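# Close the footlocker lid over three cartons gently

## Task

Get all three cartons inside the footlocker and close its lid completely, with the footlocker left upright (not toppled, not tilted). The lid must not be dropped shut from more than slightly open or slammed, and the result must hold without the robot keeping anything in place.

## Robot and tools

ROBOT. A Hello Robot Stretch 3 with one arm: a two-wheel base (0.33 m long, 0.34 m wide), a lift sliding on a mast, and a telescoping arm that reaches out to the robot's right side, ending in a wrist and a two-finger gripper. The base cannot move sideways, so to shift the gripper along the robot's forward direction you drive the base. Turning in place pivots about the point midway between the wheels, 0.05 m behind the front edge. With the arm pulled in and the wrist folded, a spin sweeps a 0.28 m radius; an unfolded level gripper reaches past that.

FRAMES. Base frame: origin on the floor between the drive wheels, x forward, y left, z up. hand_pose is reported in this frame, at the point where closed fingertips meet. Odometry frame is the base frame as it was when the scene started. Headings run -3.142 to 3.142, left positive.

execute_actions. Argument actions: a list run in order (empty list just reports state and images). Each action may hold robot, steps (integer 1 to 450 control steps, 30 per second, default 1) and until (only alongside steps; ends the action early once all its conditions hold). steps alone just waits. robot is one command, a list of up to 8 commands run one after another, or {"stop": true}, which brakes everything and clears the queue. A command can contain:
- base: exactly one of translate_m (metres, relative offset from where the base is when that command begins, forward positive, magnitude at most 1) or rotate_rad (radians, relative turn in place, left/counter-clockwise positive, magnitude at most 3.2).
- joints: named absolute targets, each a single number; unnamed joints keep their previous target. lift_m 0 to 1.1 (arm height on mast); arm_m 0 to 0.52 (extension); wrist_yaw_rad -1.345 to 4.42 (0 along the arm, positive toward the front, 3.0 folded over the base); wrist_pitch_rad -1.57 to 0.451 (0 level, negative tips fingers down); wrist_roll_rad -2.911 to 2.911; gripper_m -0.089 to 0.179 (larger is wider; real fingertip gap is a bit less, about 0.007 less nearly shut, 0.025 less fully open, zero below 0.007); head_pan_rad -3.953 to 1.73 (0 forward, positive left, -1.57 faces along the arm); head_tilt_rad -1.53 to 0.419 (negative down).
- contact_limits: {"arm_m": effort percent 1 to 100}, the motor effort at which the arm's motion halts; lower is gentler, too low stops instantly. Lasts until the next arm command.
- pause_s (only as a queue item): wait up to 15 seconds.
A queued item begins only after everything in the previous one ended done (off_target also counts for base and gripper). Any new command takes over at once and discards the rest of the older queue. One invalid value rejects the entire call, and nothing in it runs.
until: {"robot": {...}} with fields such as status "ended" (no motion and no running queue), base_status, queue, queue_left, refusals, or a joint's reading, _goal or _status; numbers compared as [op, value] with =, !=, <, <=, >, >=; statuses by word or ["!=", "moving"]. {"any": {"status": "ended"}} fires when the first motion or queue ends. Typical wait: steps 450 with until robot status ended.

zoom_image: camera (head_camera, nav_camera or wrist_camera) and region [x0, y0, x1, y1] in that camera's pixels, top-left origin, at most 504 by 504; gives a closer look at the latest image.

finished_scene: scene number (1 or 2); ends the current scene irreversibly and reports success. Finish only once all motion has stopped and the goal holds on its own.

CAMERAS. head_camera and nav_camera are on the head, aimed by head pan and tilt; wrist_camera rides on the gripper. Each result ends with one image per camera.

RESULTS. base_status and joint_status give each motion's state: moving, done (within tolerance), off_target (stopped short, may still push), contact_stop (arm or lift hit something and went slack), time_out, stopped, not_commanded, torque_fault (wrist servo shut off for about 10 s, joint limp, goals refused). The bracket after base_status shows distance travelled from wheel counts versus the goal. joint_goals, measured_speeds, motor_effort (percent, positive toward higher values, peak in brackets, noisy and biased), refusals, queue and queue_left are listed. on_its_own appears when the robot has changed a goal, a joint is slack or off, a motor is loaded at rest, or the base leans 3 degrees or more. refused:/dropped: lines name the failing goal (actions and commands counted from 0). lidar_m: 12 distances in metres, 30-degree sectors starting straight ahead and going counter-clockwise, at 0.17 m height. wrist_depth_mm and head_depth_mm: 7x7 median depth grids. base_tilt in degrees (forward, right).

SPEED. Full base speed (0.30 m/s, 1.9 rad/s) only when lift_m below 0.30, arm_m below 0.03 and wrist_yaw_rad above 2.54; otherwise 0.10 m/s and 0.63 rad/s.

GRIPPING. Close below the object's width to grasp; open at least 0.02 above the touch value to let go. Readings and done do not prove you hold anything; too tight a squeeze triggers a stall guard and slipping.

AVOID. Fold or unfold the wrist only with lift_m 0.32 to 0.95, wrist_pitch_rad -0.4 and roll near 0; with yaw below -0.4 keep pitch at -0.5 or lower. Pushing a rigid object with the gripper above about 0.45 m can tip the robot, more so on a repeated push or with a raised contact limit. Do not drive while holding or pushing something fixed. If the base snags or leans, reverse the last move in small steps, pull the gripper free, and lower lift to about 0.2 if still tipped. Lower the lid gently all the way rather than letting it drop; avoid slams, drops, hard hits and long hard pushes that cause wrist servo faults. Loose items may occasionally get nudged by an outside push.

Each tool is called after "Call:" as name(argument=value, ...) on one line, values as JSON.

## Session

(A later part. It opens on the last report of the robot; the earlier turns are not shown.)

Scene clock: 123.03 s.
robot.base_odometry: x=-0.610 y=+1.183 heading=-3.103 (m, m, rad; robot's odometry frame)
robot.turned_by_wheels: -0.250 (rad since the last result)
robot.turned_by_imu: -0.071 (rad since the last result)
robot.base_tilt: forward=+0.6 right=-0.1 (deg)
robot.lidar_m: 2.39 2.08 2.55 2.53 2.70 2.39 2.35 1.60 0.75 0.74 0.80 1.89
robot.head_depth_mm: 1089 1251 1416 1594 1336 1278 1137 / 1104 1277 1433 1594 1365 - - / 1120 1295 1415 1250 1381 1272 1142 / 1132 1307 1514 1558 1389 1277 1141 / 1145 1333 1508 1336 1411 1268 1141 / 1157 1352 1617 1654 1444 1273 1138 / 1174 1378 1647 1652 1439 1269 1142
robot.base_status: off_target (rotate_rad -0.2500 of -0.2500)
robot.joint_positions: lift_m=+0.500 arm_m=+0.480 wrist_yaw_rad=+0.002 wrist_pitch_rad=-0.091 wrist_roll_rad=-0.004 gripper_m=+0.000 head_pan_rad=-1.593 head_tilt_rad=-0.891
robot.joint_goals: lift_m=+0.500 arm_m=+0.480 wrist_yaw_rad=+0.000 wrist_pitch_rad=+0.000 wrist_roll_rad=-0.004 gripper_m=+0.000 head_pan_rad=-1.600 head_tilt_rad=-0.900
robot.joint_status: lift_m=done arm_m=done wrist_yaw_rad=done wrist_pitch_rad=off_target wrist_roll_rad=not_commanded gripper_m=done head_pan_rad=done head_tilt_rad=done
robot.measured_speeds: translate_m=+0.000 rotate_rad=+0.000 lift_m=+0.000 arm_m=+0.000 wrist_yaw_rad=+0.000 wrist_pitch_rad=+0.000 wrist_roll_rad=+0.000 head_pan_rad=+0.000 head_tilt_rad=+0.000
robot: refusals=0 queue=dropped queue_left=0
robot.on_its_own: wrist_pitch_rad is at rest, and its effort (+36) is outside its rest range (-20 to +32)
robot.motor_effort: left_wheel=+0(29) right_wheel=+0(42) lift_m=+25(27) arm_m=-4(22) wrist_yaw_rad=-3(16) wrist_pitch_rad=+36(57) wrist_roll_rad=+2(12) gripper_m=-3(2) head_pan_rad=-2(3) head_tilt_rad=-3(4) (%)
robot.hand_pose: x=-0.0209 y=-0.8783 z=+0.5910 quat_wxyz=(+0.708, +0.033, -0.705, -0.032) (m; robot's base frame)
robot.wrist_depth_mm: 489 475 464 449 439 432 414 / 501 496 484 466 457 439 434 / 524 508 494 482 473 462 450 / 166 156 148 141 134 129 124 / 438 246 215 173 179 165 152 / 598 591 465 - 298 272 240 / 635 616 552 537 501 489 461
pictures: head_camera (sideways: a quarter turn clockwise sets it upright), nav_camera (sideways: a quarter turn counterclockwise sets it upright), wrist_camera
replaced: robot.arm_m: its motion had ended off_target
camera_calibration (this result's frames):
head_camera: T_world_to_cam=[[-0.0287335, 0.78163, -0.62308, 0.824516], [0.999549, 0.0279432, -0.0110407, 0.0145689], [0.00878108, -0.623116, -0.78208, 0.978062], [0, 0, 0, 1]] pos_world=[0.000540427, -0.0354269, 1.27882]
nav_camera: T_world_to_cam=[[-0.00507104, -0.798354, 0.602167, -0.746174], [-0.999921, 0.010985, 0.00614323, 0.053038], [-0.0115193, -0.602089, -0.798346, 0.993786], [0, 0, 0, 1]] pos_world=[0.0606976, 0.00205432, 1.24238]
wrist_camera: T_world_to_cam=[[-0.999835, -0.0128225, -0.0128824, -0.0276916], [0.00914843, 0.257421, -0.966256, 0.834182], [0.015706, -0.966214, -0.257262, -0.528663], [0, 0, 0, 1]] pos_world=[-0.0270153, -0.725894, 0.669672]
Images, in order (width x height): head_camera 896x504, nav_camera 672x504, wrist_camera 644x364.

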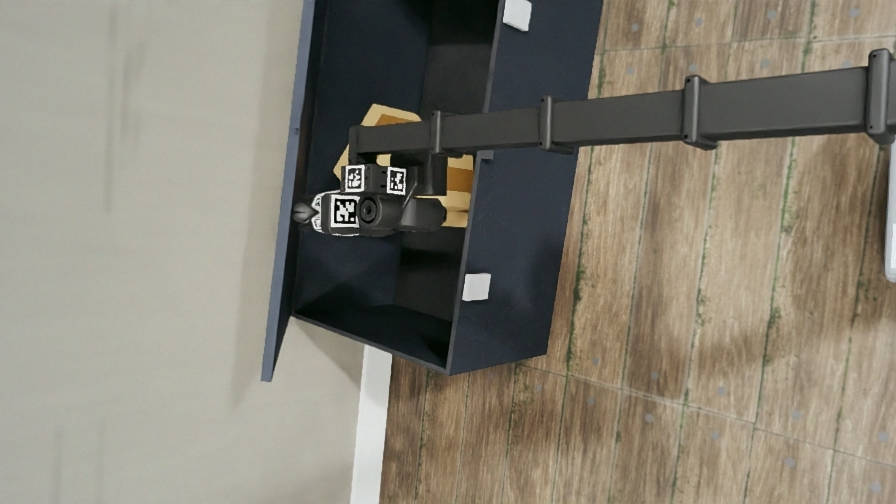

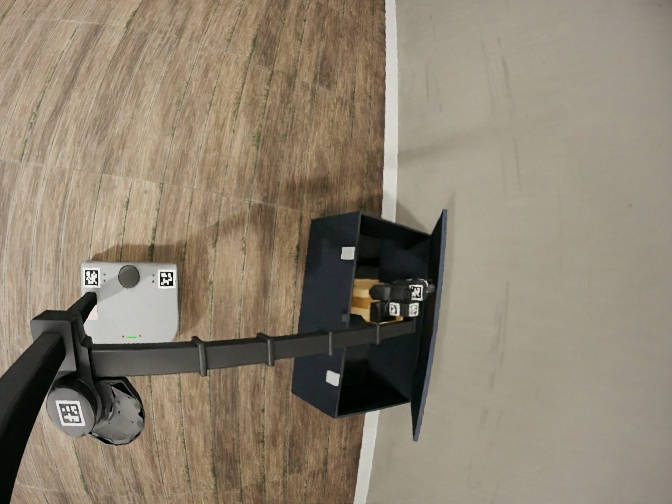

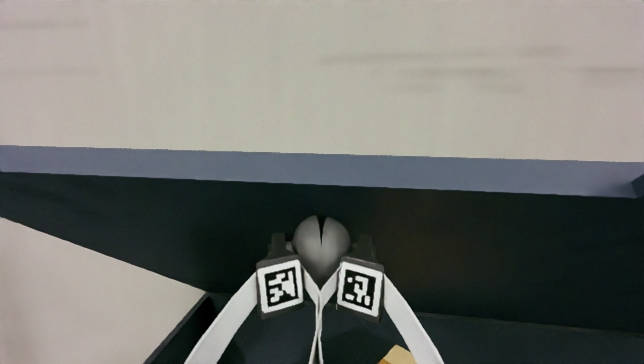

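Call:
execute_actions(actions=[{"robot":{"base":{"rotate_rad":0.04},"joints":{"lift_m":0.40,"wrist_pitch_rad":-0.1}},"steps":90,"until":{"robot":{"status":"ended"}}},{"robot":{"joints":{"lift_m":0.305,"wrist_pitch_rad":-0.15}},"steps":90,"until":{"robot":{"status":"ended"}}},{"robot":[{"base":{"rotate_rad":-0.2},"joints":{"wrist_yaw_rad":-0.3}},{"joints":{"lift_m":0.5,"wrist_pitch_rad":0,"wrist_yaw_rad":0}}],"steps":450,"until":{"robot":{"status":"ended"}}}])

Scene clock: 132.63 s.
robot.base_odometry: x=-0.610 y=+1.183 heading=+3.020 (m, m, rad; robot's odometry frame)
robot.turned_by_wheels: -0.160 (rad since the last result)
robot.turned_by_imu: -0.162 (rad since the last result)
robot.base_tilt: forward=+0.6 right=-0.1 (deg)
robot.lidar_m: 2.39 2.08 2.67 2.53 2.58 2.50 2.35 1.88 0.77 0.74 0.76 1.61
robot.head_depth_mm: 1133 1317 1452 1340 1382 1271 1139 / 1130 1307 1481 1627 1380 - - / 1126 1306 1439 1250 1384 1271 1139 / 1122 1301 1341 1346 1392 1271 1138 / 1115 1291 1491 1600 1390 1275 1141 / 1118 1289 1475 1428 1387 1277 1140 / 1112 1284 1526 1656 1437 1270 1136
robot.base_status: done (rotate_rad -0.2000 of -0.2000)
robot.joint_positions: lift_m=+0.500 arm_m=+0.480 wrist_yaw_rad=-0.003 wrist_pitch_rad=-0.091 wrist_roll_rad=+0.001 gripper_m=+0.000 head_pan_rad=-1.593 head_tilt_rad=-0.891
robot.joint_goals: lift_m=+0.500 arm_m=+0.480 wrist_yaw_rad=+0.000 wrist_pitch_rad=+0.000 wrist_roll_rad=+0.001 gripper_m=+0.000 head_pan_rad=-1.600 head_tilt_rad=-0.900
robot.joint_status: lift_m=done arm_m=done wrist_yaw_rad=done wrist_pitch_rad=off_target wrist_roll_rad=not_commanded gripper_m=done head_pan_rad=done head_tilt_rad=done
robot.measured_speeds: translate_m=+0.000 rotate_rad=+0.000 lift_m=+0.000 arm_m=+0.000 wrist_yaw_rad=+0.000 wrist_pitch_rad=+0.000 wrist_roll_rad=+0.000 head_pan_rad=+0.000 head_tilt_rad=+0.000
robot: refusals=0 queue=dropped queue_left=0
robot.on_its_own: wrist_pitch_rad is at rest, and its effort (+36) is outside its rest range (-20 to +32)
robot.motor_effort: left_wheel=-1(20) right_wheel=+1(24) lift_m=+26(27) arm_m=-1(4) wrist_yaw_rad=+2(40) wrist_pitch_rad=+36(44) wrist_roll_rad=+0(2) gripper_m=-3(4) head_pan_rad=-2(2) head_tilt_rad=-4(3) (%)
robot.hand_pose: x=-0.0222 y=-0.8780 z=+0.5909 quat_wxyz=(+0.706, +0.031, -0.706, -0.033) (m; robot's base frame)
robot.wrist_depth_mm: 430 438 445 460 459 468 476 / 447 454 464 468 478 480 495 / 455 465 475 483 492 502 523 / 137 137 138 136 139 139 139 / 192 192 194 166 198 199 201 / 343 349 350 - 363 372 379 / 508 519 517 528 525 529 604
pictures: head_camera (sideways: a quarter turn clockwise sets it upright), nav_camera (sideways: a quarter turn counterclockwise sets it upright), wrist_camera
replaced: robot.wrist_pitch_rad: its motion had ended off_target
camera_calibration (this result's frames):
head_camera: T_world_to_cam=[[-0.0287335, 0.78163, -0.62308, 0.824516], [0.999549, 0.0279432, -0.0110407, 0.0145689], [0.00878108, -0.623116, -0.78208, 0.978062], [0, 0, 0, 1]] pos_world=[0.000540427, -0.0354269, 1.27882]
nav_camera: T_world_to_cam=[[-0.00507104, -0.798354, 0.602167, -0.746174], [-0.999921, 0.010985, 0.00614323, 0.053038], [-0.0115193, -0.602089, -0.798346, 0.993786], [0, 0, 0, 1]] pos_world=[0.0606976, 0.00205432, 1.24238]
wrist_camera: T_world_to_cam=[[-0.999815, -0.00749237, -0.0177244, -0.0213823], [0.0151983, 0.257483, -0.966163, 0.83422], [0.0118026, -0.966254, -0.257322, -0.528444], [0, 0, 0, 1]] pos_world=[-0.0278201, -0.725569, 0.669634]
Images, in order (width x height): head_camera 896x504, nav_camera 672x504, wrist_camera 644x364.

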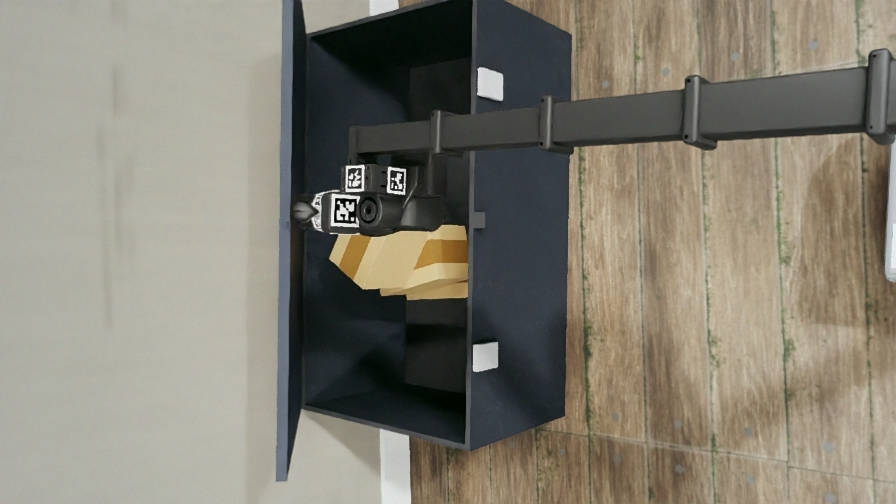

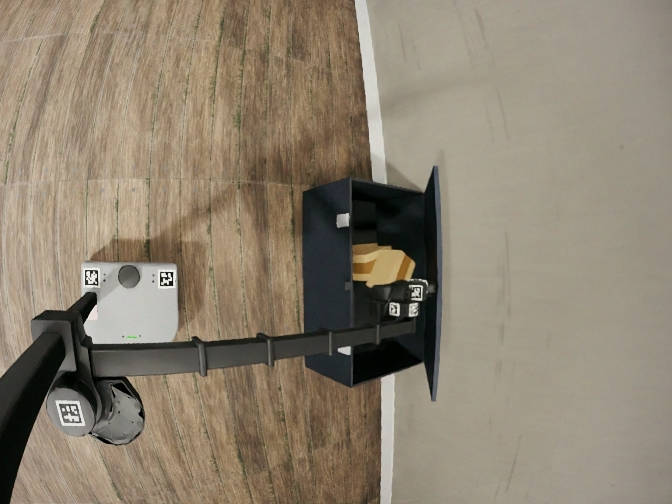

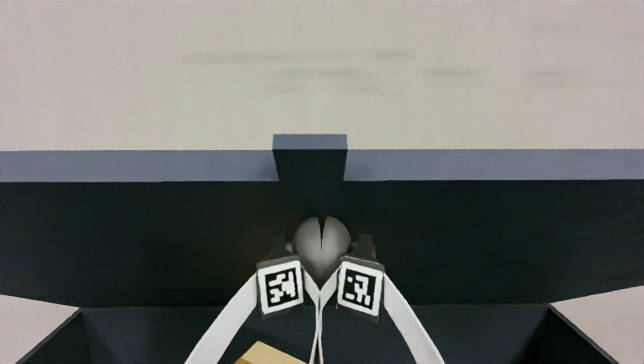

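Call:
execute_actions(actions=[{"robot":{"base":{"translate_m":0.15}},"steps":120,"until":{"robot":{"status":"ended"}}},{"robot":{"joints":{"lift_m":0.40,"arm_m":0.46,"wrist_pitch_rad":-0.1,"wrist_yaw_rad":0}},"steps":90,"until":{"robot":{"status":"ended"}}},{"robot":{"joints":{"lift_m":0.295,"wrist_pitch_rad":-0.2}},"steps":90,"until":{"robot":{"status":"ended"}}},{"robot":{"joints":{"arm_m":0.5}},"steps":90,"until":{"robot":{"status":"ended"}}},{"robot":{"joints":{"lift_m":0.35,"arm_m":0.52,"wrist_pitch_rad":-0.65}},"steps":90,"until":{"robot":{"status":"ended"}}},{"robot":{"joints":{"wrist_yaw_rad":-0.7},"base":{"translate_m":-0.05}},"steps":90,"until":{"robot":{"status":"ended"}}}])

Scene clock: 147.43 s.
robot.base_odometry: x=-0.709 y=+1.195 heading=+3.020 (m, m, rad; robot's odometry frame)
robot.turned_by_wheels: +0.000 (rad since the last result)
robot.turned_by_imu: +0.068 (rad since the last result)
robot.base_tilt: forward=+0.7 right=-0.2 (deg)
robot.lidar_m: 2.28 1.98 2.62 2.53 2.64 2.54 2.46 1.74 0.78 0.75 1.25 1.70
robot.head_depth_mm: 1103 1273 1358 1248 1389 1271 1139 / 1104 1278 1359 1251 1379 1270 1158 / 1109 1287 1353 - 1389 1270 1138 / 1119 1289 1352 1275 1391 1272 1141 / 1118 1292 1426 1352 1411 1275 1141 / 1123 1302 1549 1655 1442 1268 1142 / 1122 1308 1562 1661 1435 1266 1138
robot.base_status: done (translate_m -0.0500 of -0.0500)
robot.joint_positions: lift_m=+0.350 arm_m=+0.517 wrist_yaw_rad=-0.692 wrist_pitch_rad=-0.651 wrist_roll_rad=+0.003 gripper_m=+0.000 head_pan_rad=-1.594 head_tilt_rad=-0.892
robot.joint_goals: lift_m=+0.350 arm_m=+0.520 wrist_yaw_rad=-0.700 wrist_pitch_rad=-0.650 wrist_roll_rad=+0.003 gripper_m=+0.000 head_pan_rad=-1.600 head_tilt_rad=-0.900
robot.joint_status: lift_m=done arm_m=off_target wrist_yaw_rad=done wrist_pitch_rad=done wrist_roll_rad=not_commanded gripper_m=done head_pan_rad=done head_tilt_rad=done
robot.measured_speeds: translate_m=+0.000 rotate_rad=+0.000 lift_m=+0.000 arm_m=+0.000 wrist_yaw_rad=+0.000 wrist_pitch_rad=+0.000 wrist_roll_rad=+0.000 head_pan_rad=+0.000 head_tilt_rad=+0.000
robot: refusals=0 queue=done queue_left=0
robot.motor_effort: left_wheel=+1(30) right_wheel=-2(58) lift_m=+19(24) arm_m=+3(29) wrist_yaw_rad=-8(28) wrist_pitch_rad=+0(47) wrist_roll_rad=-1(11) gripper_m=-2(3) head_pan_rad=-2(3) head_tilt_rad=-3(3) (%)
robot.hand_pose: x=-0.1423 y=-0.8079 z=+0.3143 quat_wxyz=(+0.553, -0.015, -0.707, -0.440) (m; robot's base frame)
robot.wrist_depth_mm: 268 226 227 534 552 444 375 / 331 196 205 596 608 478 391 / 373 220 233 662 662 513 273 / 411 266 263 577 600 551 603 / 444 359 255 527 518 147 537 / 454 445 290 - 136 252 470 / 409 408 320 403 134 429 422
pictures: head_camera (sideways: a quarter turn clockwise sets it upright), nav_camera (sideways: a quarter turn counterclockwise sets it upright), wrist_camera
replaced: robot.wrist_pitch_rad: its motion had ended off_target
camera_calibration (this result's frames):
head_camera: T_world_to_cam=[[-0.0284247, 0.782141, -0.622452, 0.823696], [0.999559, 0.0275719, -0.011, 0.0145158], [0.00855863, -0.622491, -0.78258, 0.978714], [0, 0, 0, 1]] pos_world=[0.000527384, -0.0354062, 1.27879]
nav_camera: T_world_to_cam=[[-0.00538579, -0.798836, 0.601525, -0.745335], [-0.999917, 0.0113603, 0.00613383, 0.0530502], [-0.0117334, -0.601442, -0.79883, 0.994417], [0, 0, 0, 1]] pos_world=[0.0606995, 0.00208139, 1.24238]
wrist_camera: T_world_to_cam=[[-0.76847, 0.639518, -0.0216965, 0.410977], [0.479008, 0.552451, -0.682165, 0.765764], [-0.42427, -0.534616, -0.730876, -0.094937], [0, 0, 0, 1]] pos_world=[-0.0912626, -0.736629, 0.461907]
Images, in order (width x height): head_camera 896x504, nav_camera 672x504, wrist_camera 644x364.

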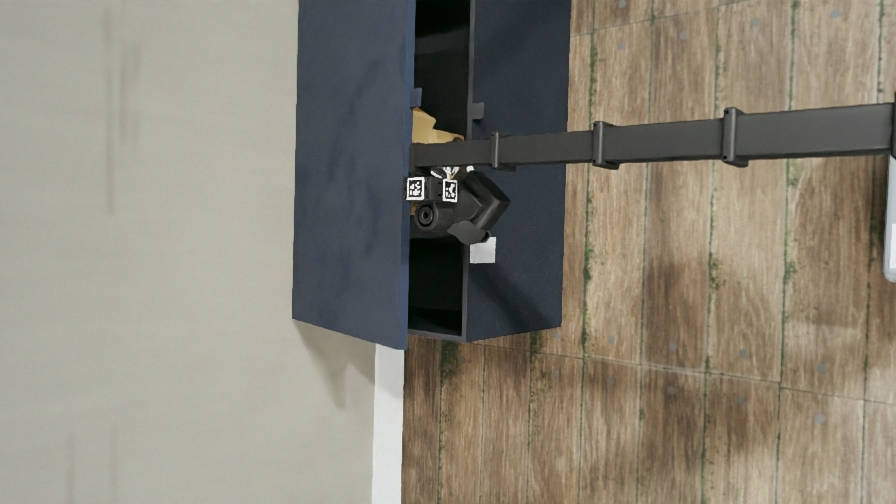

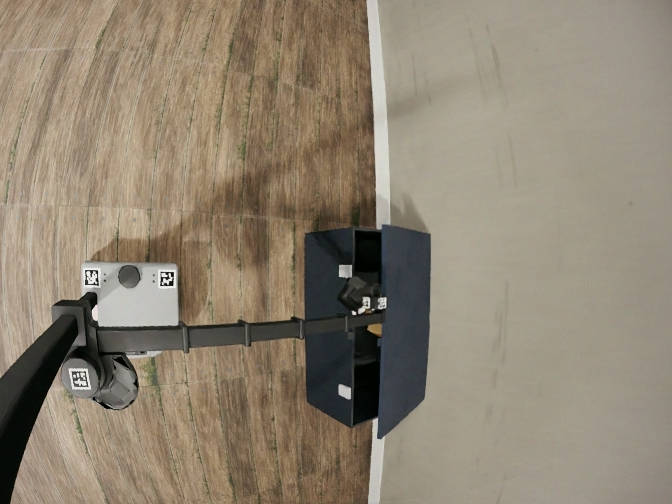

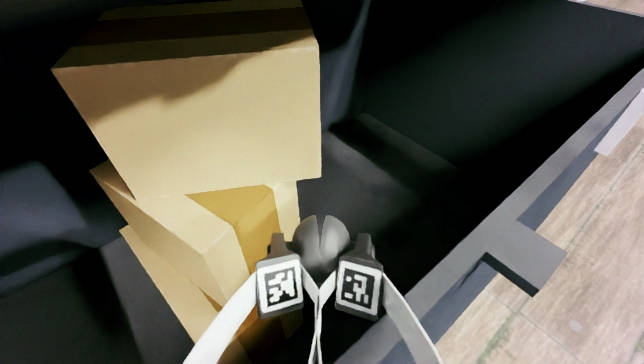

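Call:
execute_actions(actions=[{"robot":{"joints":{"wrist_yaw_rad":0.15}},"steps":90,"until":{"robot":{"status":"ended"}}},{"robot":{"joints":{"lift_m":0.29,"arm_m":0.5,"wrist_pitch_rad":-0.2}},"steps":90,"until":{"robot":{"status":"ended"}}},{"robot":[{"joints":{"arm_m":0.0,"wrist_yaw_rad":0,"wrist_pitch_rad":-0.1}},{"base":{"rotate_rad":-0.6}},{"base":{"translate_m":0.22}},{"base":{"rotate_rad":0.6}},{"base":{"translate_m":-0.15}},{"joints":{"arm_m":0.37}}],"steps":450,"until":{"robot":{"status":"ended"}}},{"steps":300,"until":{"robot":{"status":"ended"}}}])

Scene clock: 173.23 s.
robot.base_odometry: x=-0.726 y=+1.323 heading=+3.020 (m, m, rad; robot's odometry frame)
robot.turned_by_wheels: +0.000 (rad since the last result)
robot.turned_by_imu: -0.081 (rad since the last result)
robot.base_tilt: forward=+0.6 right=-0.2 (deg)
robot.lidar_m: 2.28 2.03 2.82 2.66 2.71 2.63 2.47 1.70 0.67 0.63 0.64 1.42
robot.head_depth_mm: 1010 1174 1319 1175 1271 1275 1146 / 1004 1162 1321 1127 1253 1271 1140 / 1002 1158 1307 1134 - 1275 1140 / 995 1153 1299 1130 1285 1275 1140 / 989 1149 1303 1133 1275 1270 1144 / 982 1136 1354 1551 1413 1269 1139 / 981 1141 1344 1578 1439 1269 1139
robot.base_status: done (translate_m -0.1500 of -0.1500)
robot.joint_positions: lift_m=+0.290 arm_m=+0.370 wrist_yaw_rad=+0.001 wrist_pitch_rad=-0.124 wrist_roll_rad=+0.004 gripper_m=+0.000 head_pan_rad=-1.594 head_tilt_rad=-0.892
robot.joint_goals: lift_m=+0.290 arm_m=+0.370 wrist_yaw_rad=+0.000 wrist_pitch_rad=-0.100 wrist_roll_rad=+0.004 gripper_m=+0.000 head_pan_rad=-1.600 head_tilt_rad=-0.900
robot.joint_status: lift_m=done arm_m=done wrist_yaw_rad=done wrist_pitch_rad=done wrist_roll_rad=not_commanded gripper_m=done head_pan_rad=done head_tilt_rad=done
robot.measured_speeds: translate_m=+0.000 rotate_rad=+0.000 lift_m=+0.000 arm_m=+0.000 wrist_yaw_rad=+0.000 wrist_pitch_rad=+0.000 wrist_roll_rad=+0.000 head_pan_rad=+0.000 head_tilt_rad=+0.000
robot: refusals=0 queue=done queue_left=0
robot.motor_effort: left_wheel=-3(22) right_wheel=+2(22) lift_m=+14(23) arm_m=+4(21) wrist_yaw_rad=-2(44) wrist_pitch_rad=+9(11) wrist_roll_rad=-2(27) gripper_m=-2(3) head_pan_rad=-2(2) head_tilt_rad=-3(3) (%)
robot.hand_pose: x=-0.0212 y=-0.7659 z=+0.3734 quat_wxyz=(+0.705, +0.044, -0.707, -0.044) (m; robot's base frame)
robot.wrist_depth_mm: - - - - - - - / - 54 54 56 57 58 60 / 112 97 101 105 109 115 120 / 460 434 451 339 259 283 497 / 332 453 473 255 223 200 515 / 314 462 492 - 229 206 541 / 312 462 522 272 241 217 532
pictures: head_camera (sideways: a quarter turn clockwise sets it upright), nav_camera (sideways: a quarter turn counterclockwise sets it upright), wrist_camera
camera_calibration (this result's frames):
head_camera: T_world_to_cam=[[-0.0284246, 0.782141, -0.622452, 0.823696], [0.999559, 0.0275718, -0.011, 0.0145158], [0.00855856, -0.622491, -0.78258, 0.978714], [0, 0, 0, 1]] pos_world=[0.000527379, -0.0354062, 1.27879]
nav_camera: T_world_to_cam=[[-0.00538589, -0.798836, 0.601525, -0.745335], [-0.999917, 0.0113604, 0.00613383, 0.0530502], [-0.0117335, -0.601442, -0.79883, 0.994417], [0, 0, 0, 1]] pos_world=[0.0606995, 0.00208138, 1.24238]
wrist_camera: T_world_to_cam=[[-0.999724, -0.010352, -0.0210804, -0.0243665], [0.0171872, 0.289202, -0.957114, 0.616134], [0.0160045, -0.957212, -0.288944, -0.457298], [0, 0, 0, 1]] pos_world=[-0.0276306, -0.61617, 0.457063]
Images, in order (width x height): head_camera 896x504, nav_camera 672x504, wrist_camera 644x364.

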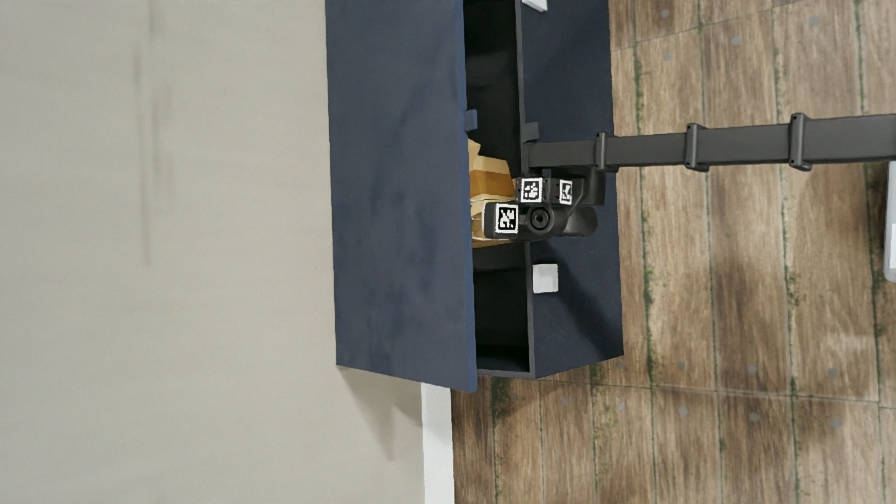

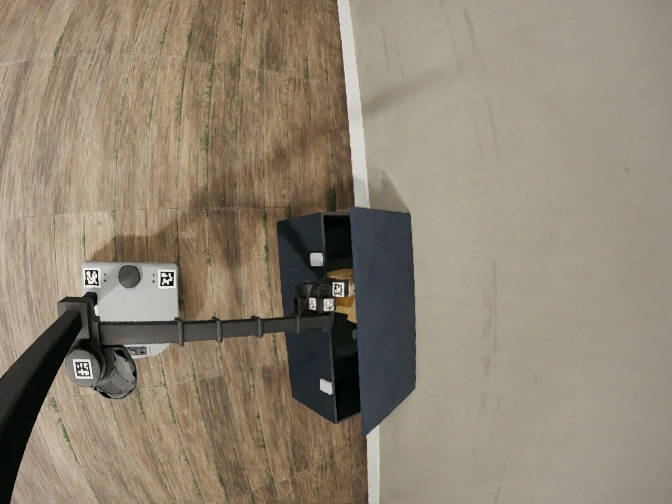

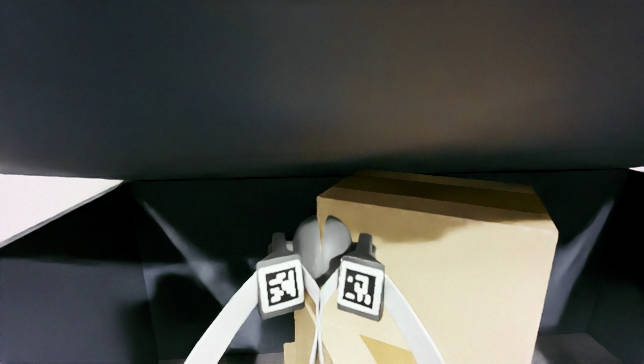

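Call:
execute_actions(actions=[{"robot":{"base":{"rotate_rad":0.06}},"steps":90,"until":{"robot":{"status":"ended"}}},{"robot":{"joints":{"arm_m":0.43}},"steps":90,"until":{"robot":{"status":"ended"}}},{"robot":{"joints":{"lift_m":0.36,"arm_m":0.50,"wrist_pitch_rad":-0.5}},"steps":90,"until":{"robot":{"status":"ended"}}},{"robot":{"joints":{"wrist_yaw_rad":-0.7}},"steps":90,"until":{"robot":{"status":"ended"}}}])

Scene clock: 180.50 s.
robot.base_odometry: x=-0.726 y=+1.323 heading=+3.080 (m, m, rad; robot's odometry frame)
robot.turned_by_wheels: +0.060 (rad since the last result)
robot.turned_by_imu: +0.057 (rad since the last result)
robot.base_tilt: forward=+0.7 right=-0.1 (deg)
robot.lidar_m: 2.27 2.03 2.77 2.66 2.74 2.58 2.47 1.60 0.66 0.63 0.64 1.49
robot.head_depth_mm: 992 1150 1299 1134 1279 1271 1142 / 994 1147 1295 1133 1284 1267 1138 / 997 1151 1302 1090 1343 1276 1136 / 989 1151 1299 1136 1289 1273 1143 / 997 1153 1303 1134 1286 1270 1141 / 999 1154 1374 1588 1439 1268 1134 / 997 1157 1374 1593 1446 1270 1142
robot.base_status: done (rotate_rad +0.0600 of +0.0600)
robot.joint_positions: lift_m=+0.360 arm_m=+0.393 wrist_yaw_rad=-0.697 wrist_pitch_rad=-0.516 wrist_roll_rad=-0.005 gripper_m=+0.000 head_pan_rad=-1.594 head_tilt_rad=-0.892
robot.joint_goals: lift_m=+0.360 arm_m=+0.393 wrist_yaw_rad=-0.700 wrist_pitch_rad=-0.500 wrist_roll_rad=-0.005 gripper_m=+0.000 head_pan_rad=-1.600 head_tilt_rad=-0.900
robot.joint_status: lift_m=done arm_m=contact_stop wrist_yaw_rad=done wrist_pitch_rad=done wrist_roll_rad=not_commanded gripper_m=done head_pan_rad=done head_tilt_rad=done
robot.measured_speeds: translate_m=+0.000 rotate_rad=+0.000 lift_m=+0.000 arm_m=+0.000 wrist_yaw_rad=+0.000 wrist_pitch_rad=+0.000 wrist_roll_rad=+0.000 head_pan_rad=+0.000 head_tilt_rad=+0.000
robot: refusals=0 queue=done queue_left=0
robot.on_its_own: arm_m is slack since a contact_stop, until your next command for it (your +0.500 is given up)
robot.motor_effort: left_wheel=-1(9) right_wheel=+1(9) lift_m=+23(22) arm_m=-1(31) wrist_yaw_rad=-3(19) wrist_pitch_rad=+6(57) wrist_roll_rad=+3(4) gripper_m=-3(2) head_pan_rad=-2(1) head_tilt_rad=-3(3) (%)
robot.hand_pose: x=-0.1570 y=-0.6999 z=+0.3510 quat_wxyz=(+0.583, -0.063, -0.703, -0.404) (m; robot's base frame)
robot.wrist_depth_mm: - - - - 53 76 - / - - - 48 531 474 - / - - 221 656 597 477 404 / 391 222 235 688 659 513 444 / 409 249 268 628 606 543 628 / 441 272 262 - 517 398 542 / 441 349 307 446 434 149 468
pictures: head_camera (sideways: a quarter turn clockwise sets it upright), nav_camera (sideways: a quarter turn counterclockwise sets it upright), wrist_camera
replaced: robot.arm_m: its motion had ended contact_stop
camera_calibration (this result's frames):
head_camera: T_world_to_cam=[[-0.0280213, 0.782337, -0.622225, 0.823397], [0.999573, 0.0270651, -0.0109853, 0.0144966], [0.0082464, -0.622267, -0.782761, 0.978952], [0, 0, 0, 1]] pos_world=[0.000509478, -0.0353966, 1.27878]
nav_camera: T_world_to_cam=[[-0.0057975, -0.799008, 0.601293, -0.74503], [-0.999911, 0.0118687, 0.00613042, 0.0530546], [-0.0120348, -0.601204, -0.799005, 0.994646], [0, 0, 0, 1]] pos_world=[0.060701, 0.00207086, 1.24238]
wrist_camera: T_world_to_cam=[[-0.769496, 0.638469, -0.0152894, 0.328354], [0.41331, 0.479593, -0.774058, 0.709149], [-0.48688, -0.601954, -0.63293, -0.107986], [0, 0, 0, 1]] pos_world=[-0.0930069, -0.614749, 0.485595]
Images, in order (width x height): head_camera 896x504, nav_camera 672x504, wrist_camera 644x364.

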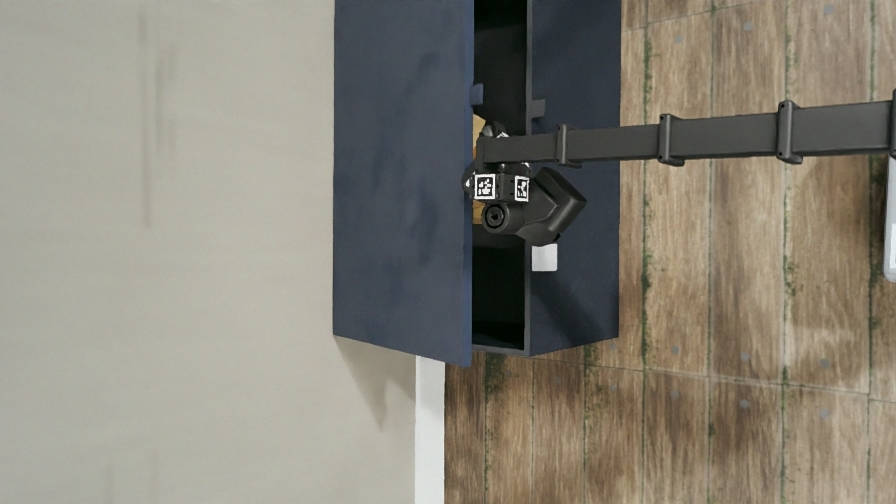

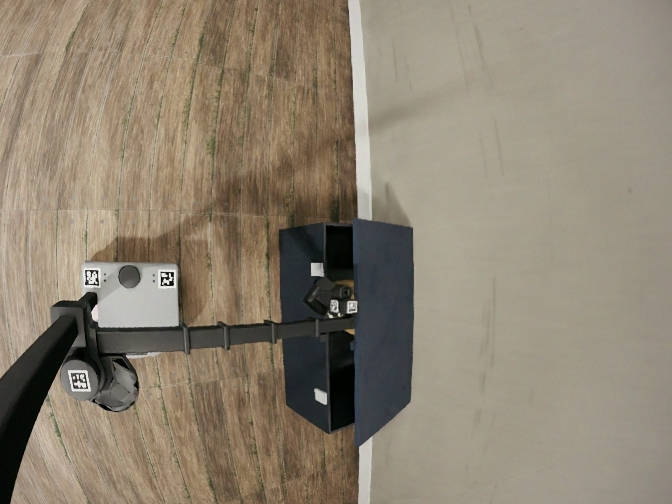

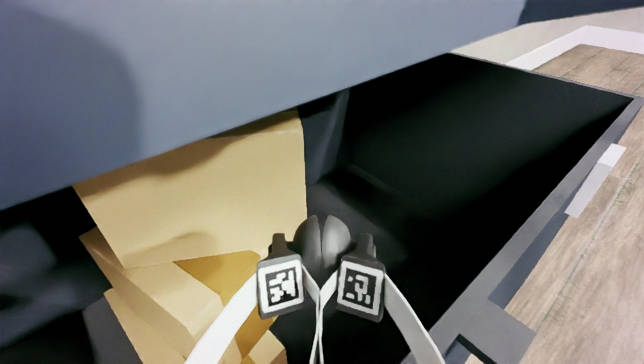

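Call:
execute_actions(actions=[{"robot":{"joints":{"wrist_yaw_rad":0.1,"arm_m":0.37}},"steps":90,"until":{"robot":{"status":"ended"}}},{"robot":{"joints":{"lift_m":0.42,"arm_m":0.4,"wrist_pitch_rad":0}},"steps":90,"until":{"robot":{"status":"ended"}}},{"robot":{"joints":{"arm_m":0.52}},"steps":120,"until":{"robot":{"status":"ended"}}},{"robot":{"joints":{"lift_m":0.40,"wrist_pitch_rad":-0.6}},"steps":90,"until":{"robot":{"status":"ended"}}}])

Call:
execute_actions(actions=[{"robot":{"joints":{"wrist_yaw_rad":-0.8}},"steps":90,"until":{"robot":{"status":"ended"}}}])

Scene clock: 189.53 s.
robot.base_odometry: x=-0.726 y=+1.323 heading=+3.080 (m, m, rad; robot's odometry frame)
robot.turned_by_wheels: +0.000 (rad since the last result)
robot.turned_by_imu: +0.000 (rad since the last result)
robot.base_tilt: forward=+0.5 right=-0.1 (deg)
robot.lidar_m: 2.28 2.03 2.78 2.66 2.74 2.59 2.47 1.60 0.65 0.63 0.64 1.49
robot.head_depth_mm: 993 1151 1295 1551 1283 1273 1139 / 993 1149 1300 1502 1287 1278 1149 / 995 1151 1298 - 1291 1270 1139 / 996 1153 1297 1552 1297 1274 1139 / 997 1154 1298 1528 1290 1266 1136 / 999 1152 1374 1598 1439 1271 1139 / 998 1156 1382 1596 1437 1274 1146
robot.base_status: done (rotate_rad +0.0599 of +0.0600)
robot.joint_positions: lift_m=+0.400 arm_m=+0.517 wrist_yaw_rad=+0.101 wrist_pitch_rad=-0.623 wrist_roll_rad=-0.002 gripper_m=+0.000 head_pan_rad=-1.594 head_tilt_rad=-0.893
robot.joint_goals: lift_m=+0.400 arm_m=+0.520 wrist_yaw_rad=+0.100 wrist_pitch_rad=-0.600 wrist_roll_rad=-0.002 gripper_m=+0.000 head_pan_rad=-1.600 head_tilt_rad=-0.900
robot.joint_status: lift_m=done arm_m=done wrist_yaw_rad=done wrist_pitch_rad=done wrist_roll_rad=not_commanded gripper_m=done head_pan_rad=done head_tilt_rad=done
robot.measured_speeds: translate_m=+0.000 rotate_rad=+0.000 lift_m=+0.000 arm_m=+0.000 wrist_yaw_rad=+0.000 wrist_pitch_rad=+0.000 wrist_roll_rad=+0.000 head_pan_rad=+0.000 head_tilt_rad=+0.000
robot: refusals=0 queue=done queue_left=0
robot.motor_effort: left_wheel=-2(4) right_wheel=+1(4) lift_m=+16(32) arm_m=+4(12) wrist_yaw_rad=-1(6) wrist_pitch_rad=+9(53) wrist_roll_rad=+1(2) gripper_m=-2(4) head_pan_rad=-1(2) head_tilt_rad=-3(3) (%)
robot.hand_pose: x=-0.0020 y=-0.8551 z=+0.3698 quat_wxyz=(+0.684, +0.251, -0.660, -0.183) (m; robot's base frame)
robot.wrist_depth_mm: 110 95 91 88 85 82 79 / 366 219 202 187 173 162 152 / 418 356 364 360 350 337 332 / 475 313 427 410 398 198 192 / 241 317 490 469 470 165 164 / 232 320 494 - 263 148 144 / 235 327 444 447 232 162 133
pictures: head_camera (sideways: a quarter turn clockwise sets it upright), nav_camera (sideways: a quarter turn counterclockwise sets it upright), wrist_camera
replaced: robot.wrist_pitch_rad: its motion had ended off_target
camera_calibration (this result's frames):
head_camera: T_world_to_cam=[[-0.0279915, 0.782738, -0.621721, 0.822741], [0.999574, 0.0270461, -0.0109527, 0.0144541], [0.00824205, -0.621763, -0.783162, 0.979472], [0, 0, 0, 1]] pos_world=[0.000508905, -0.0353816, 1.27876]
nav_camera: T_world_to_cam=[[-0.00582749, -0.799395, 0.600778, -0.744359], [-0.999911, 0.0118908, 0.00612288, 0.0530645], [-0.0120384, -0.600689, -0.799392, 0.99515], [0, 0, 0, 1]] pos_world=[0.0607019, 0.00210775, 1.24238]
wrist_camera: T_world_to_cam=[[-0.994635, -0.101925, -0.0176877, -0.0857631], [-0.0602272, 0.709559, -0.702068, 0.903106], [0.0841089, -0.697236, -0.71189, -0.165136], [0, 0, 0, 1]] pos_world=[-0.017022, -0.764687, 0.514966]
Images, in order (width x height): head_camera 896x504, nav_camera 672x504, wrist_camera 644x364.

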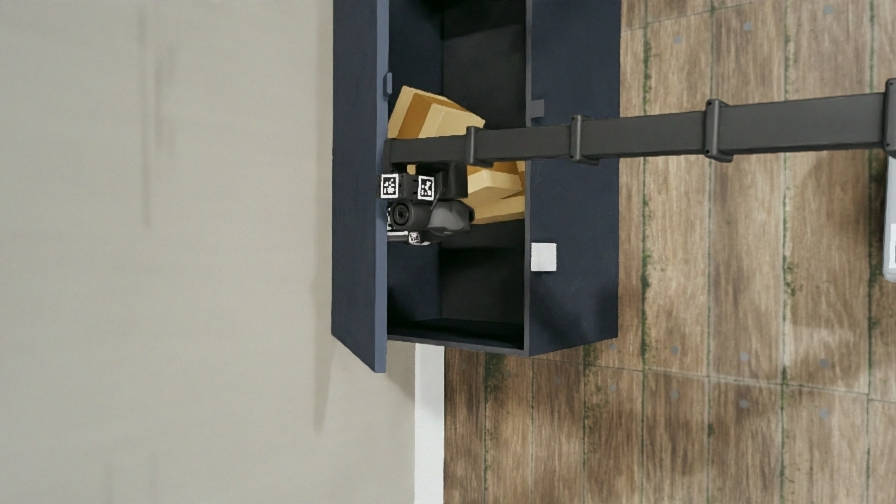

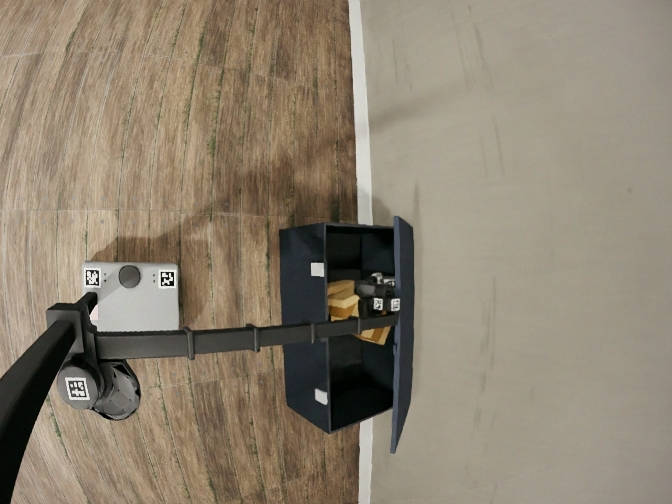

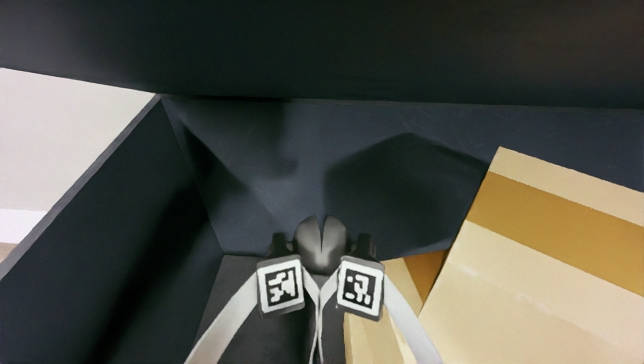

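Scene clock: 190.97 s.
robot.base_odometry: x=-0.726 y=+1.323 heading=+3.080 (m, m, rad; robot's odometry frame)
robot.turned_by_wheels: +0.000 (rad since the last result)
robot.turned_by_imu: +0.001 (rad since the last result)
robot.base_tilt: forward=+0.7 right=-0.1 (deg)
robot.lidar_m: 2.28 2.02 2.77 2.66 2.74 2.59 2.47 1.60 0.66 0.62 0.64 1.49
robot.head_depth_mm: 997 1148 1296 1562 1273 1273 1137 / 996 1150 1298 1380 1283 1283 1150 / 994 1152 1307 - 1281 1271 1142 / 999 1158 1302 1568 1283 1275 1139 / 999 1153 1305 1502 1291 1267 1142 / 999 1156 1367 1596 1441 1272 1139 / 1001 1155 1374 1597 1436 1269 1143
robot.base_status: done (rotate_rad +0.0603 of +0.0600)
robot.joint_positions: lift_m=+0.400 arm_m=+0.517 wrist_yaw_rad=-0.795 wrist_pitch_rad=-0.633 wrist_roll_rad=-0.012 gripper_m=+0.000 head_pan_rad=-1.594 head_tilt_rad=-0.893
robot.joint_goals: lift_m=+0.400 arm_m=+0.520 wrist_yaw_rad=-0.800 wrist_pitch_rad=-0.600 wrist_roll_rad=-0.012 gripper_m=+0.000 head_pan_rad=-1.600 head_tilt_rad=-0.900
robot.joint_status: lift_m=done arm_m=done wrist_yaw_rad=done wrist_pitch_rad=done wrist_roll_rad=not_commanded gripper_m=done head_pan_rad=done head_tilt_rad=done
robot.measured_speeds: translate_m=+0.000 rotate_rad=+0.000 lift_m=+0.000 arm_m=+0.000 wrist_yaw_rad=+0.000 wrist_pitch_rad=+0.000 wrist_roll_rad=+0.000 head_pan_rad=+0.000 head_tilt_rad=+0.000
robot: refusals=0 queue=done queue_left=0
robot.motor_effort: left_wheel=+6(9) right_wheel=-9(12) lift_m=+16(16) arm_m=+4(5) wrist_yaw_rad=-5(13) wrist_pitch_rad=+13(13) wrist_roll_rad=+6(6) gripper_m=-2(3) head_pan_rad=-2(2) head_tilt_rad=-2(3) (%)
robot.hand_pose: x=-0.1588 y=-0.7966 z=+0.3679 quat_wxyz=(+0.539, -0.054, -0.701, -0.464) (m; robot's base frame)
robot.wrist_depth_mm: 98 117 182 398 534 - - / 144 212 388 510 546 446 401 / 280 334 423 586 595 481 402 / 302 363 472 630 639 521 428 / 322 396 488 606 583 557 400 / 351 280 266 - 512 515 293 / 383 241 237 249 454 447 234
pictures: head_camera (sideways: a quarter turn clockwise sets it upright), nav_camera (sideways: a quarter turn counterclockwise sets it upright), wrist_camera
camera_calibration (this result's frames):
head_camera: T_world_to_cam=[[-0.0279916, 0.782738, -0.621722, 0.822741], [0.999574, 0.0270462, -0.0109527, 0.0144541], [0.00824212, -0.621763, -0.783162, 0.979472], [0, 0, 0, 1]] pos_world=[0.00050891, -0.0353816, 1.27876]
nav_camera: T_world_to_cam=[[-0.00582739, -0.799395, 0.600778, -0.744359], [-0.999911, 0.0118907, 0.00612289, 0.0530645], [-0.0120383, -0.600689, -0.799392, 0.99515], [0, 0, 0, 1]] pos_world=[0.0607019, 0.00210775, 1.24238]
wrist_camera: T_world_to_cam=[[-0.705251, 0.708889, -0.00983386, 0.453188], [0.514352, 0.502068, -0.695248, 0.774349], [-0.487916, -0.495382, -0.718703, -0.040115], [0, 0, 0, 1]] pos_world=[-0.0982496, -0.729908, 0.51399]
Images, in order (width x height): head_camera 896x504, nav_camera 672x504, wrist_camera 644x364.

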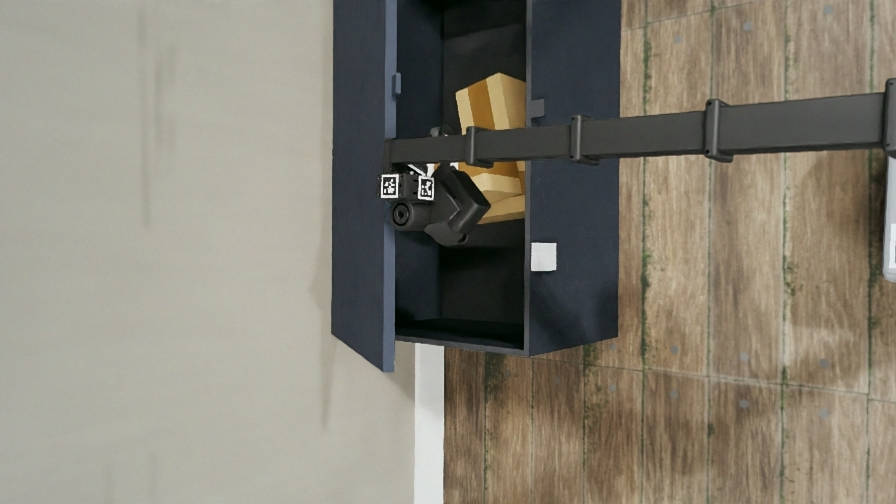

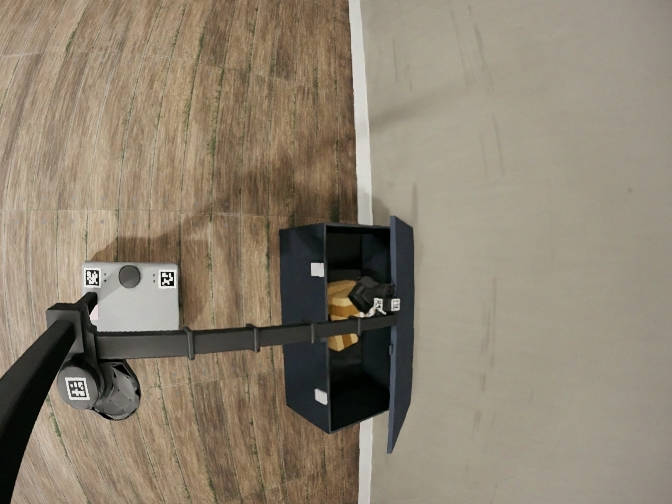

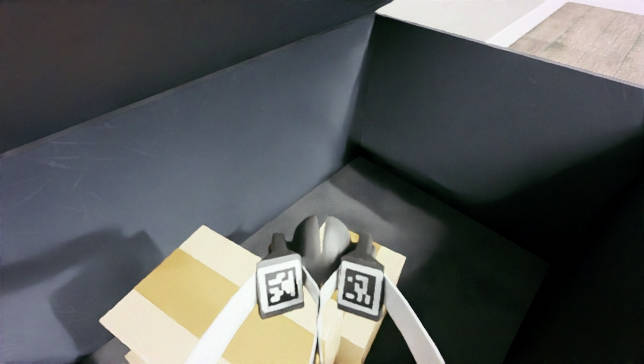

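Call:
execute_actions(actions=[{"robot":{"joints":{"wrist_yaw_rad":0}},"steps":90,"until":{"robot":{"status":"ended"}}},{"robot":{"joints":{"wrist_pitch_rad":0}},"steps":90,"until":{"robot":{"status":"ended"}}},{"robot":{"joints":{"arm_m":0.33}},"steps":150,"until":{"robot":{"status":"ended"}}},{"robot":{"joints":{"lift_m":0.32,"arm_m":0.28}},"steps":90,"until":{"robot":{"status":"ended"}}},{"robot":{"joints":{"lift_m":0.275,"arm_m":0.25}},"steps":90,"until":{"robot":{"status":"ended"}}}])

Scene clock: 201.47 s.
robot.base_odometry: x=-0.726 y=+1.323 heading=+3.080 (m, m, rad; robot's odometry frame)
robot.turned_by_wheels: +0.000 (rad since the last result)
robot.turned_by_imu: +0.000 (rad since the last result)
robot.base_tilt: forward=+0.6 right=-0.1 (deg)
robot.lidar_m: 2.27 2.03 2.78 2.66 2.74 2.58 2.47 1.60 0.66 0.63 0.64 1.49
robot.head_depth_mm: 992 1150 1327 1151 1270 1269 1139 / 990 1152 1322 1150 1281 1270 1141 / 989 1154 1339 1150 1229 1242 1145 / 997 1156 1329 1146 1286 1275 1141 / 998 1158 1341 1149 1291 1273 1139 / 996 1158 1377 1589 1441 1270 1145 / 998 1158 1379 1588 1436 1271 1134
robot.base_status: done (rotate_rad +0.0600 of +0.0600)
robot.joint_positions: lift_m=+0.275 arm_m=+0.251 wrist_yaw_rad=-0.002 wrist_pitch_rad=-0.094 wrist_roll_rad=+0.000 gripper_m=+0.000 head_pan_rad=-1.594 head_tilt_rad=-0.893
robot.joint_goals: lift_m=+0.275 arm_m=+0.250 wrist_yaw_rad=+0.000 wrist_pitch_rad=+0.000 wrist_roll_rad=+0.000 gripper_m=+0.000 head_pan_rad=-1.600 head_tilt_rad=-0.900
robot.joint_status: lift_m=done arm_m=done wrist_yaw_rad=done wrist_pitch_rad=off_target wrist_roll_rad=not_commanded gripper_m=done head_pan_rad=done head_tilt_rad=done
robot.measured_speeds: translate_m=+0.000 rotate_rad=+0.000 lift_m=+0.000 arm_m=+0.000 wrist_yaw_rad=+0.000 wrist_pitch_rad=+0.000 wrist_roll_rad=+0.000 head_pan_rad=+0.000 head_tilt_rad=+0.000
robot: refusals=0 queue=done queue_left=0
robot.on_its_own: wrist_pitch_rad is at rest, and its effort (+37) is outside its rest range (-20 to +32)
robot.motor_effort: left_wheel=-1(9) right_wheel=+0(11) lift_m=+17(20) arm_m=-6(5) wrist_yaw_rad=+2(14) wrist_pitch_rad=+37(70) wrist_roll_rad=+0(6) gripper_m=-3(2) head_pan_rad=-2(2) head_tilt_rad=-3(3) (%)
robot.hand_pose: x=-0.0219 y=-0.6484 z=+0.3659 quat_wxyz=(+0.707, +0.033, -0.706, -0.034) (m; robot's base frame)
robot.wrist_depth_mm: 527 529 534 531 538 533 541 / 535 542 550 551 560 558 564 / 568 565 575 570 574 584 591 / 183 182 181 180 179 178 177 / 250 315 539 142 389 612 568 / 252 362 613 - 331 624 616 / 152 153 153 154 155 156 158
pictures: head_camera (sideways: a quarter turn clockwise sets it upright), nav_camera (sideways: a quarter turn counterclockwise sets it upright), wrist_camera
camera_calibration (this result's frames):
head_camera: T_world_to_cam=[[-0.0279916, 0.782738, -0.621721, 0.822741], [0.999574, 0.0270462, -0.0109527, 0.0144541], [0.00824212, -0.621763, -0.783162, 0.979472], [0, 0, 0, 1]] pos_world=[0.00050891, -0.0353816, 1.27876]
nav_camera: T_world_to_cam=[[-0.0058274, -0.799395, 0.600778, -0.744359], [-0.999911, 0.0118907, 0.00612288, 0.0530645], [-0.0120383, -0.600689, -0.799392, 0.99515], [0, 0, 0, 1]] pos_world=[0.0607019, 0.00210775, 1.24238]
wrist_camera: T_world_to_cam=[[-0.999825, -0.00843502, -0.0166978, -0.0244129], [0.0139316, 0.259965, -0.965517, 0.558989], [0.012485, -0.965581, -0.259802, -0.363127], [0, 0, 0, 1]] pos_world=[-0.0276627, -0.496153, 0.444965]
Images, in order (width x height): head_camera 896x504, nav_camera 672x504, wrist_camera 644x364.

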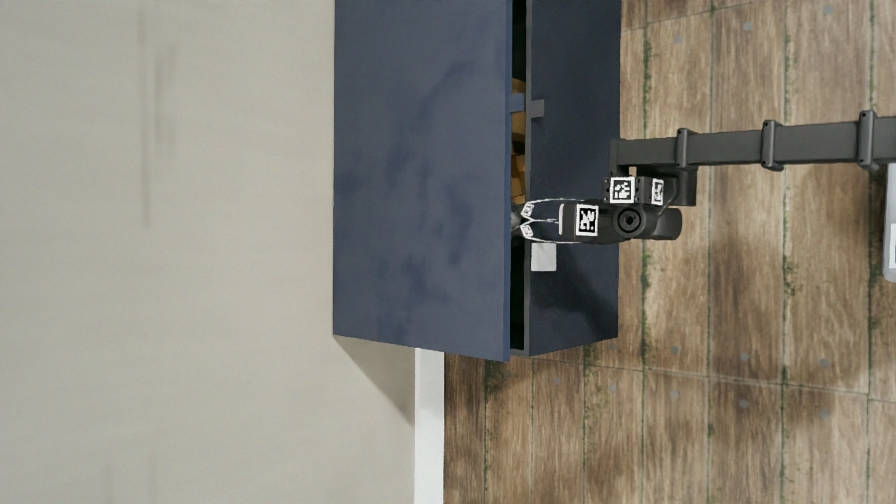

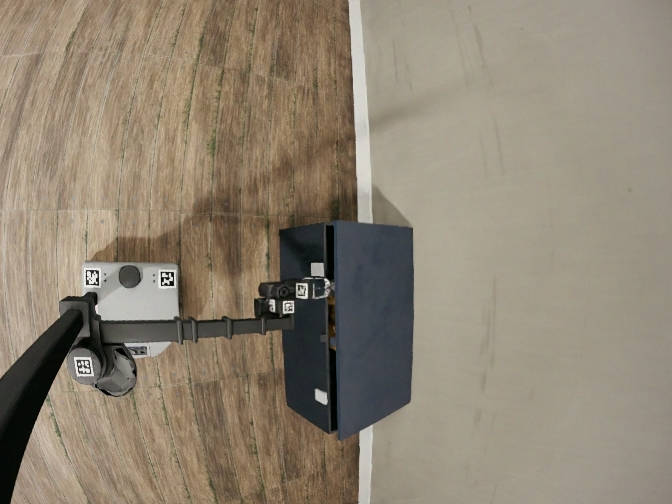

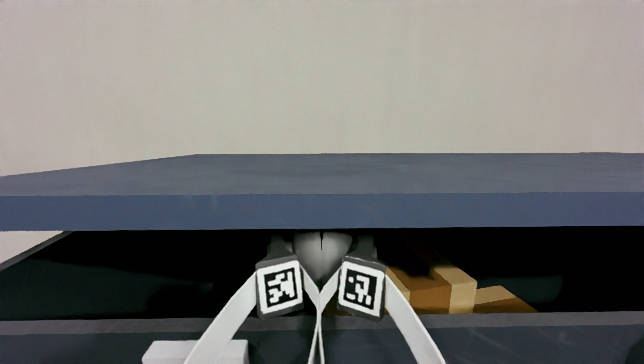

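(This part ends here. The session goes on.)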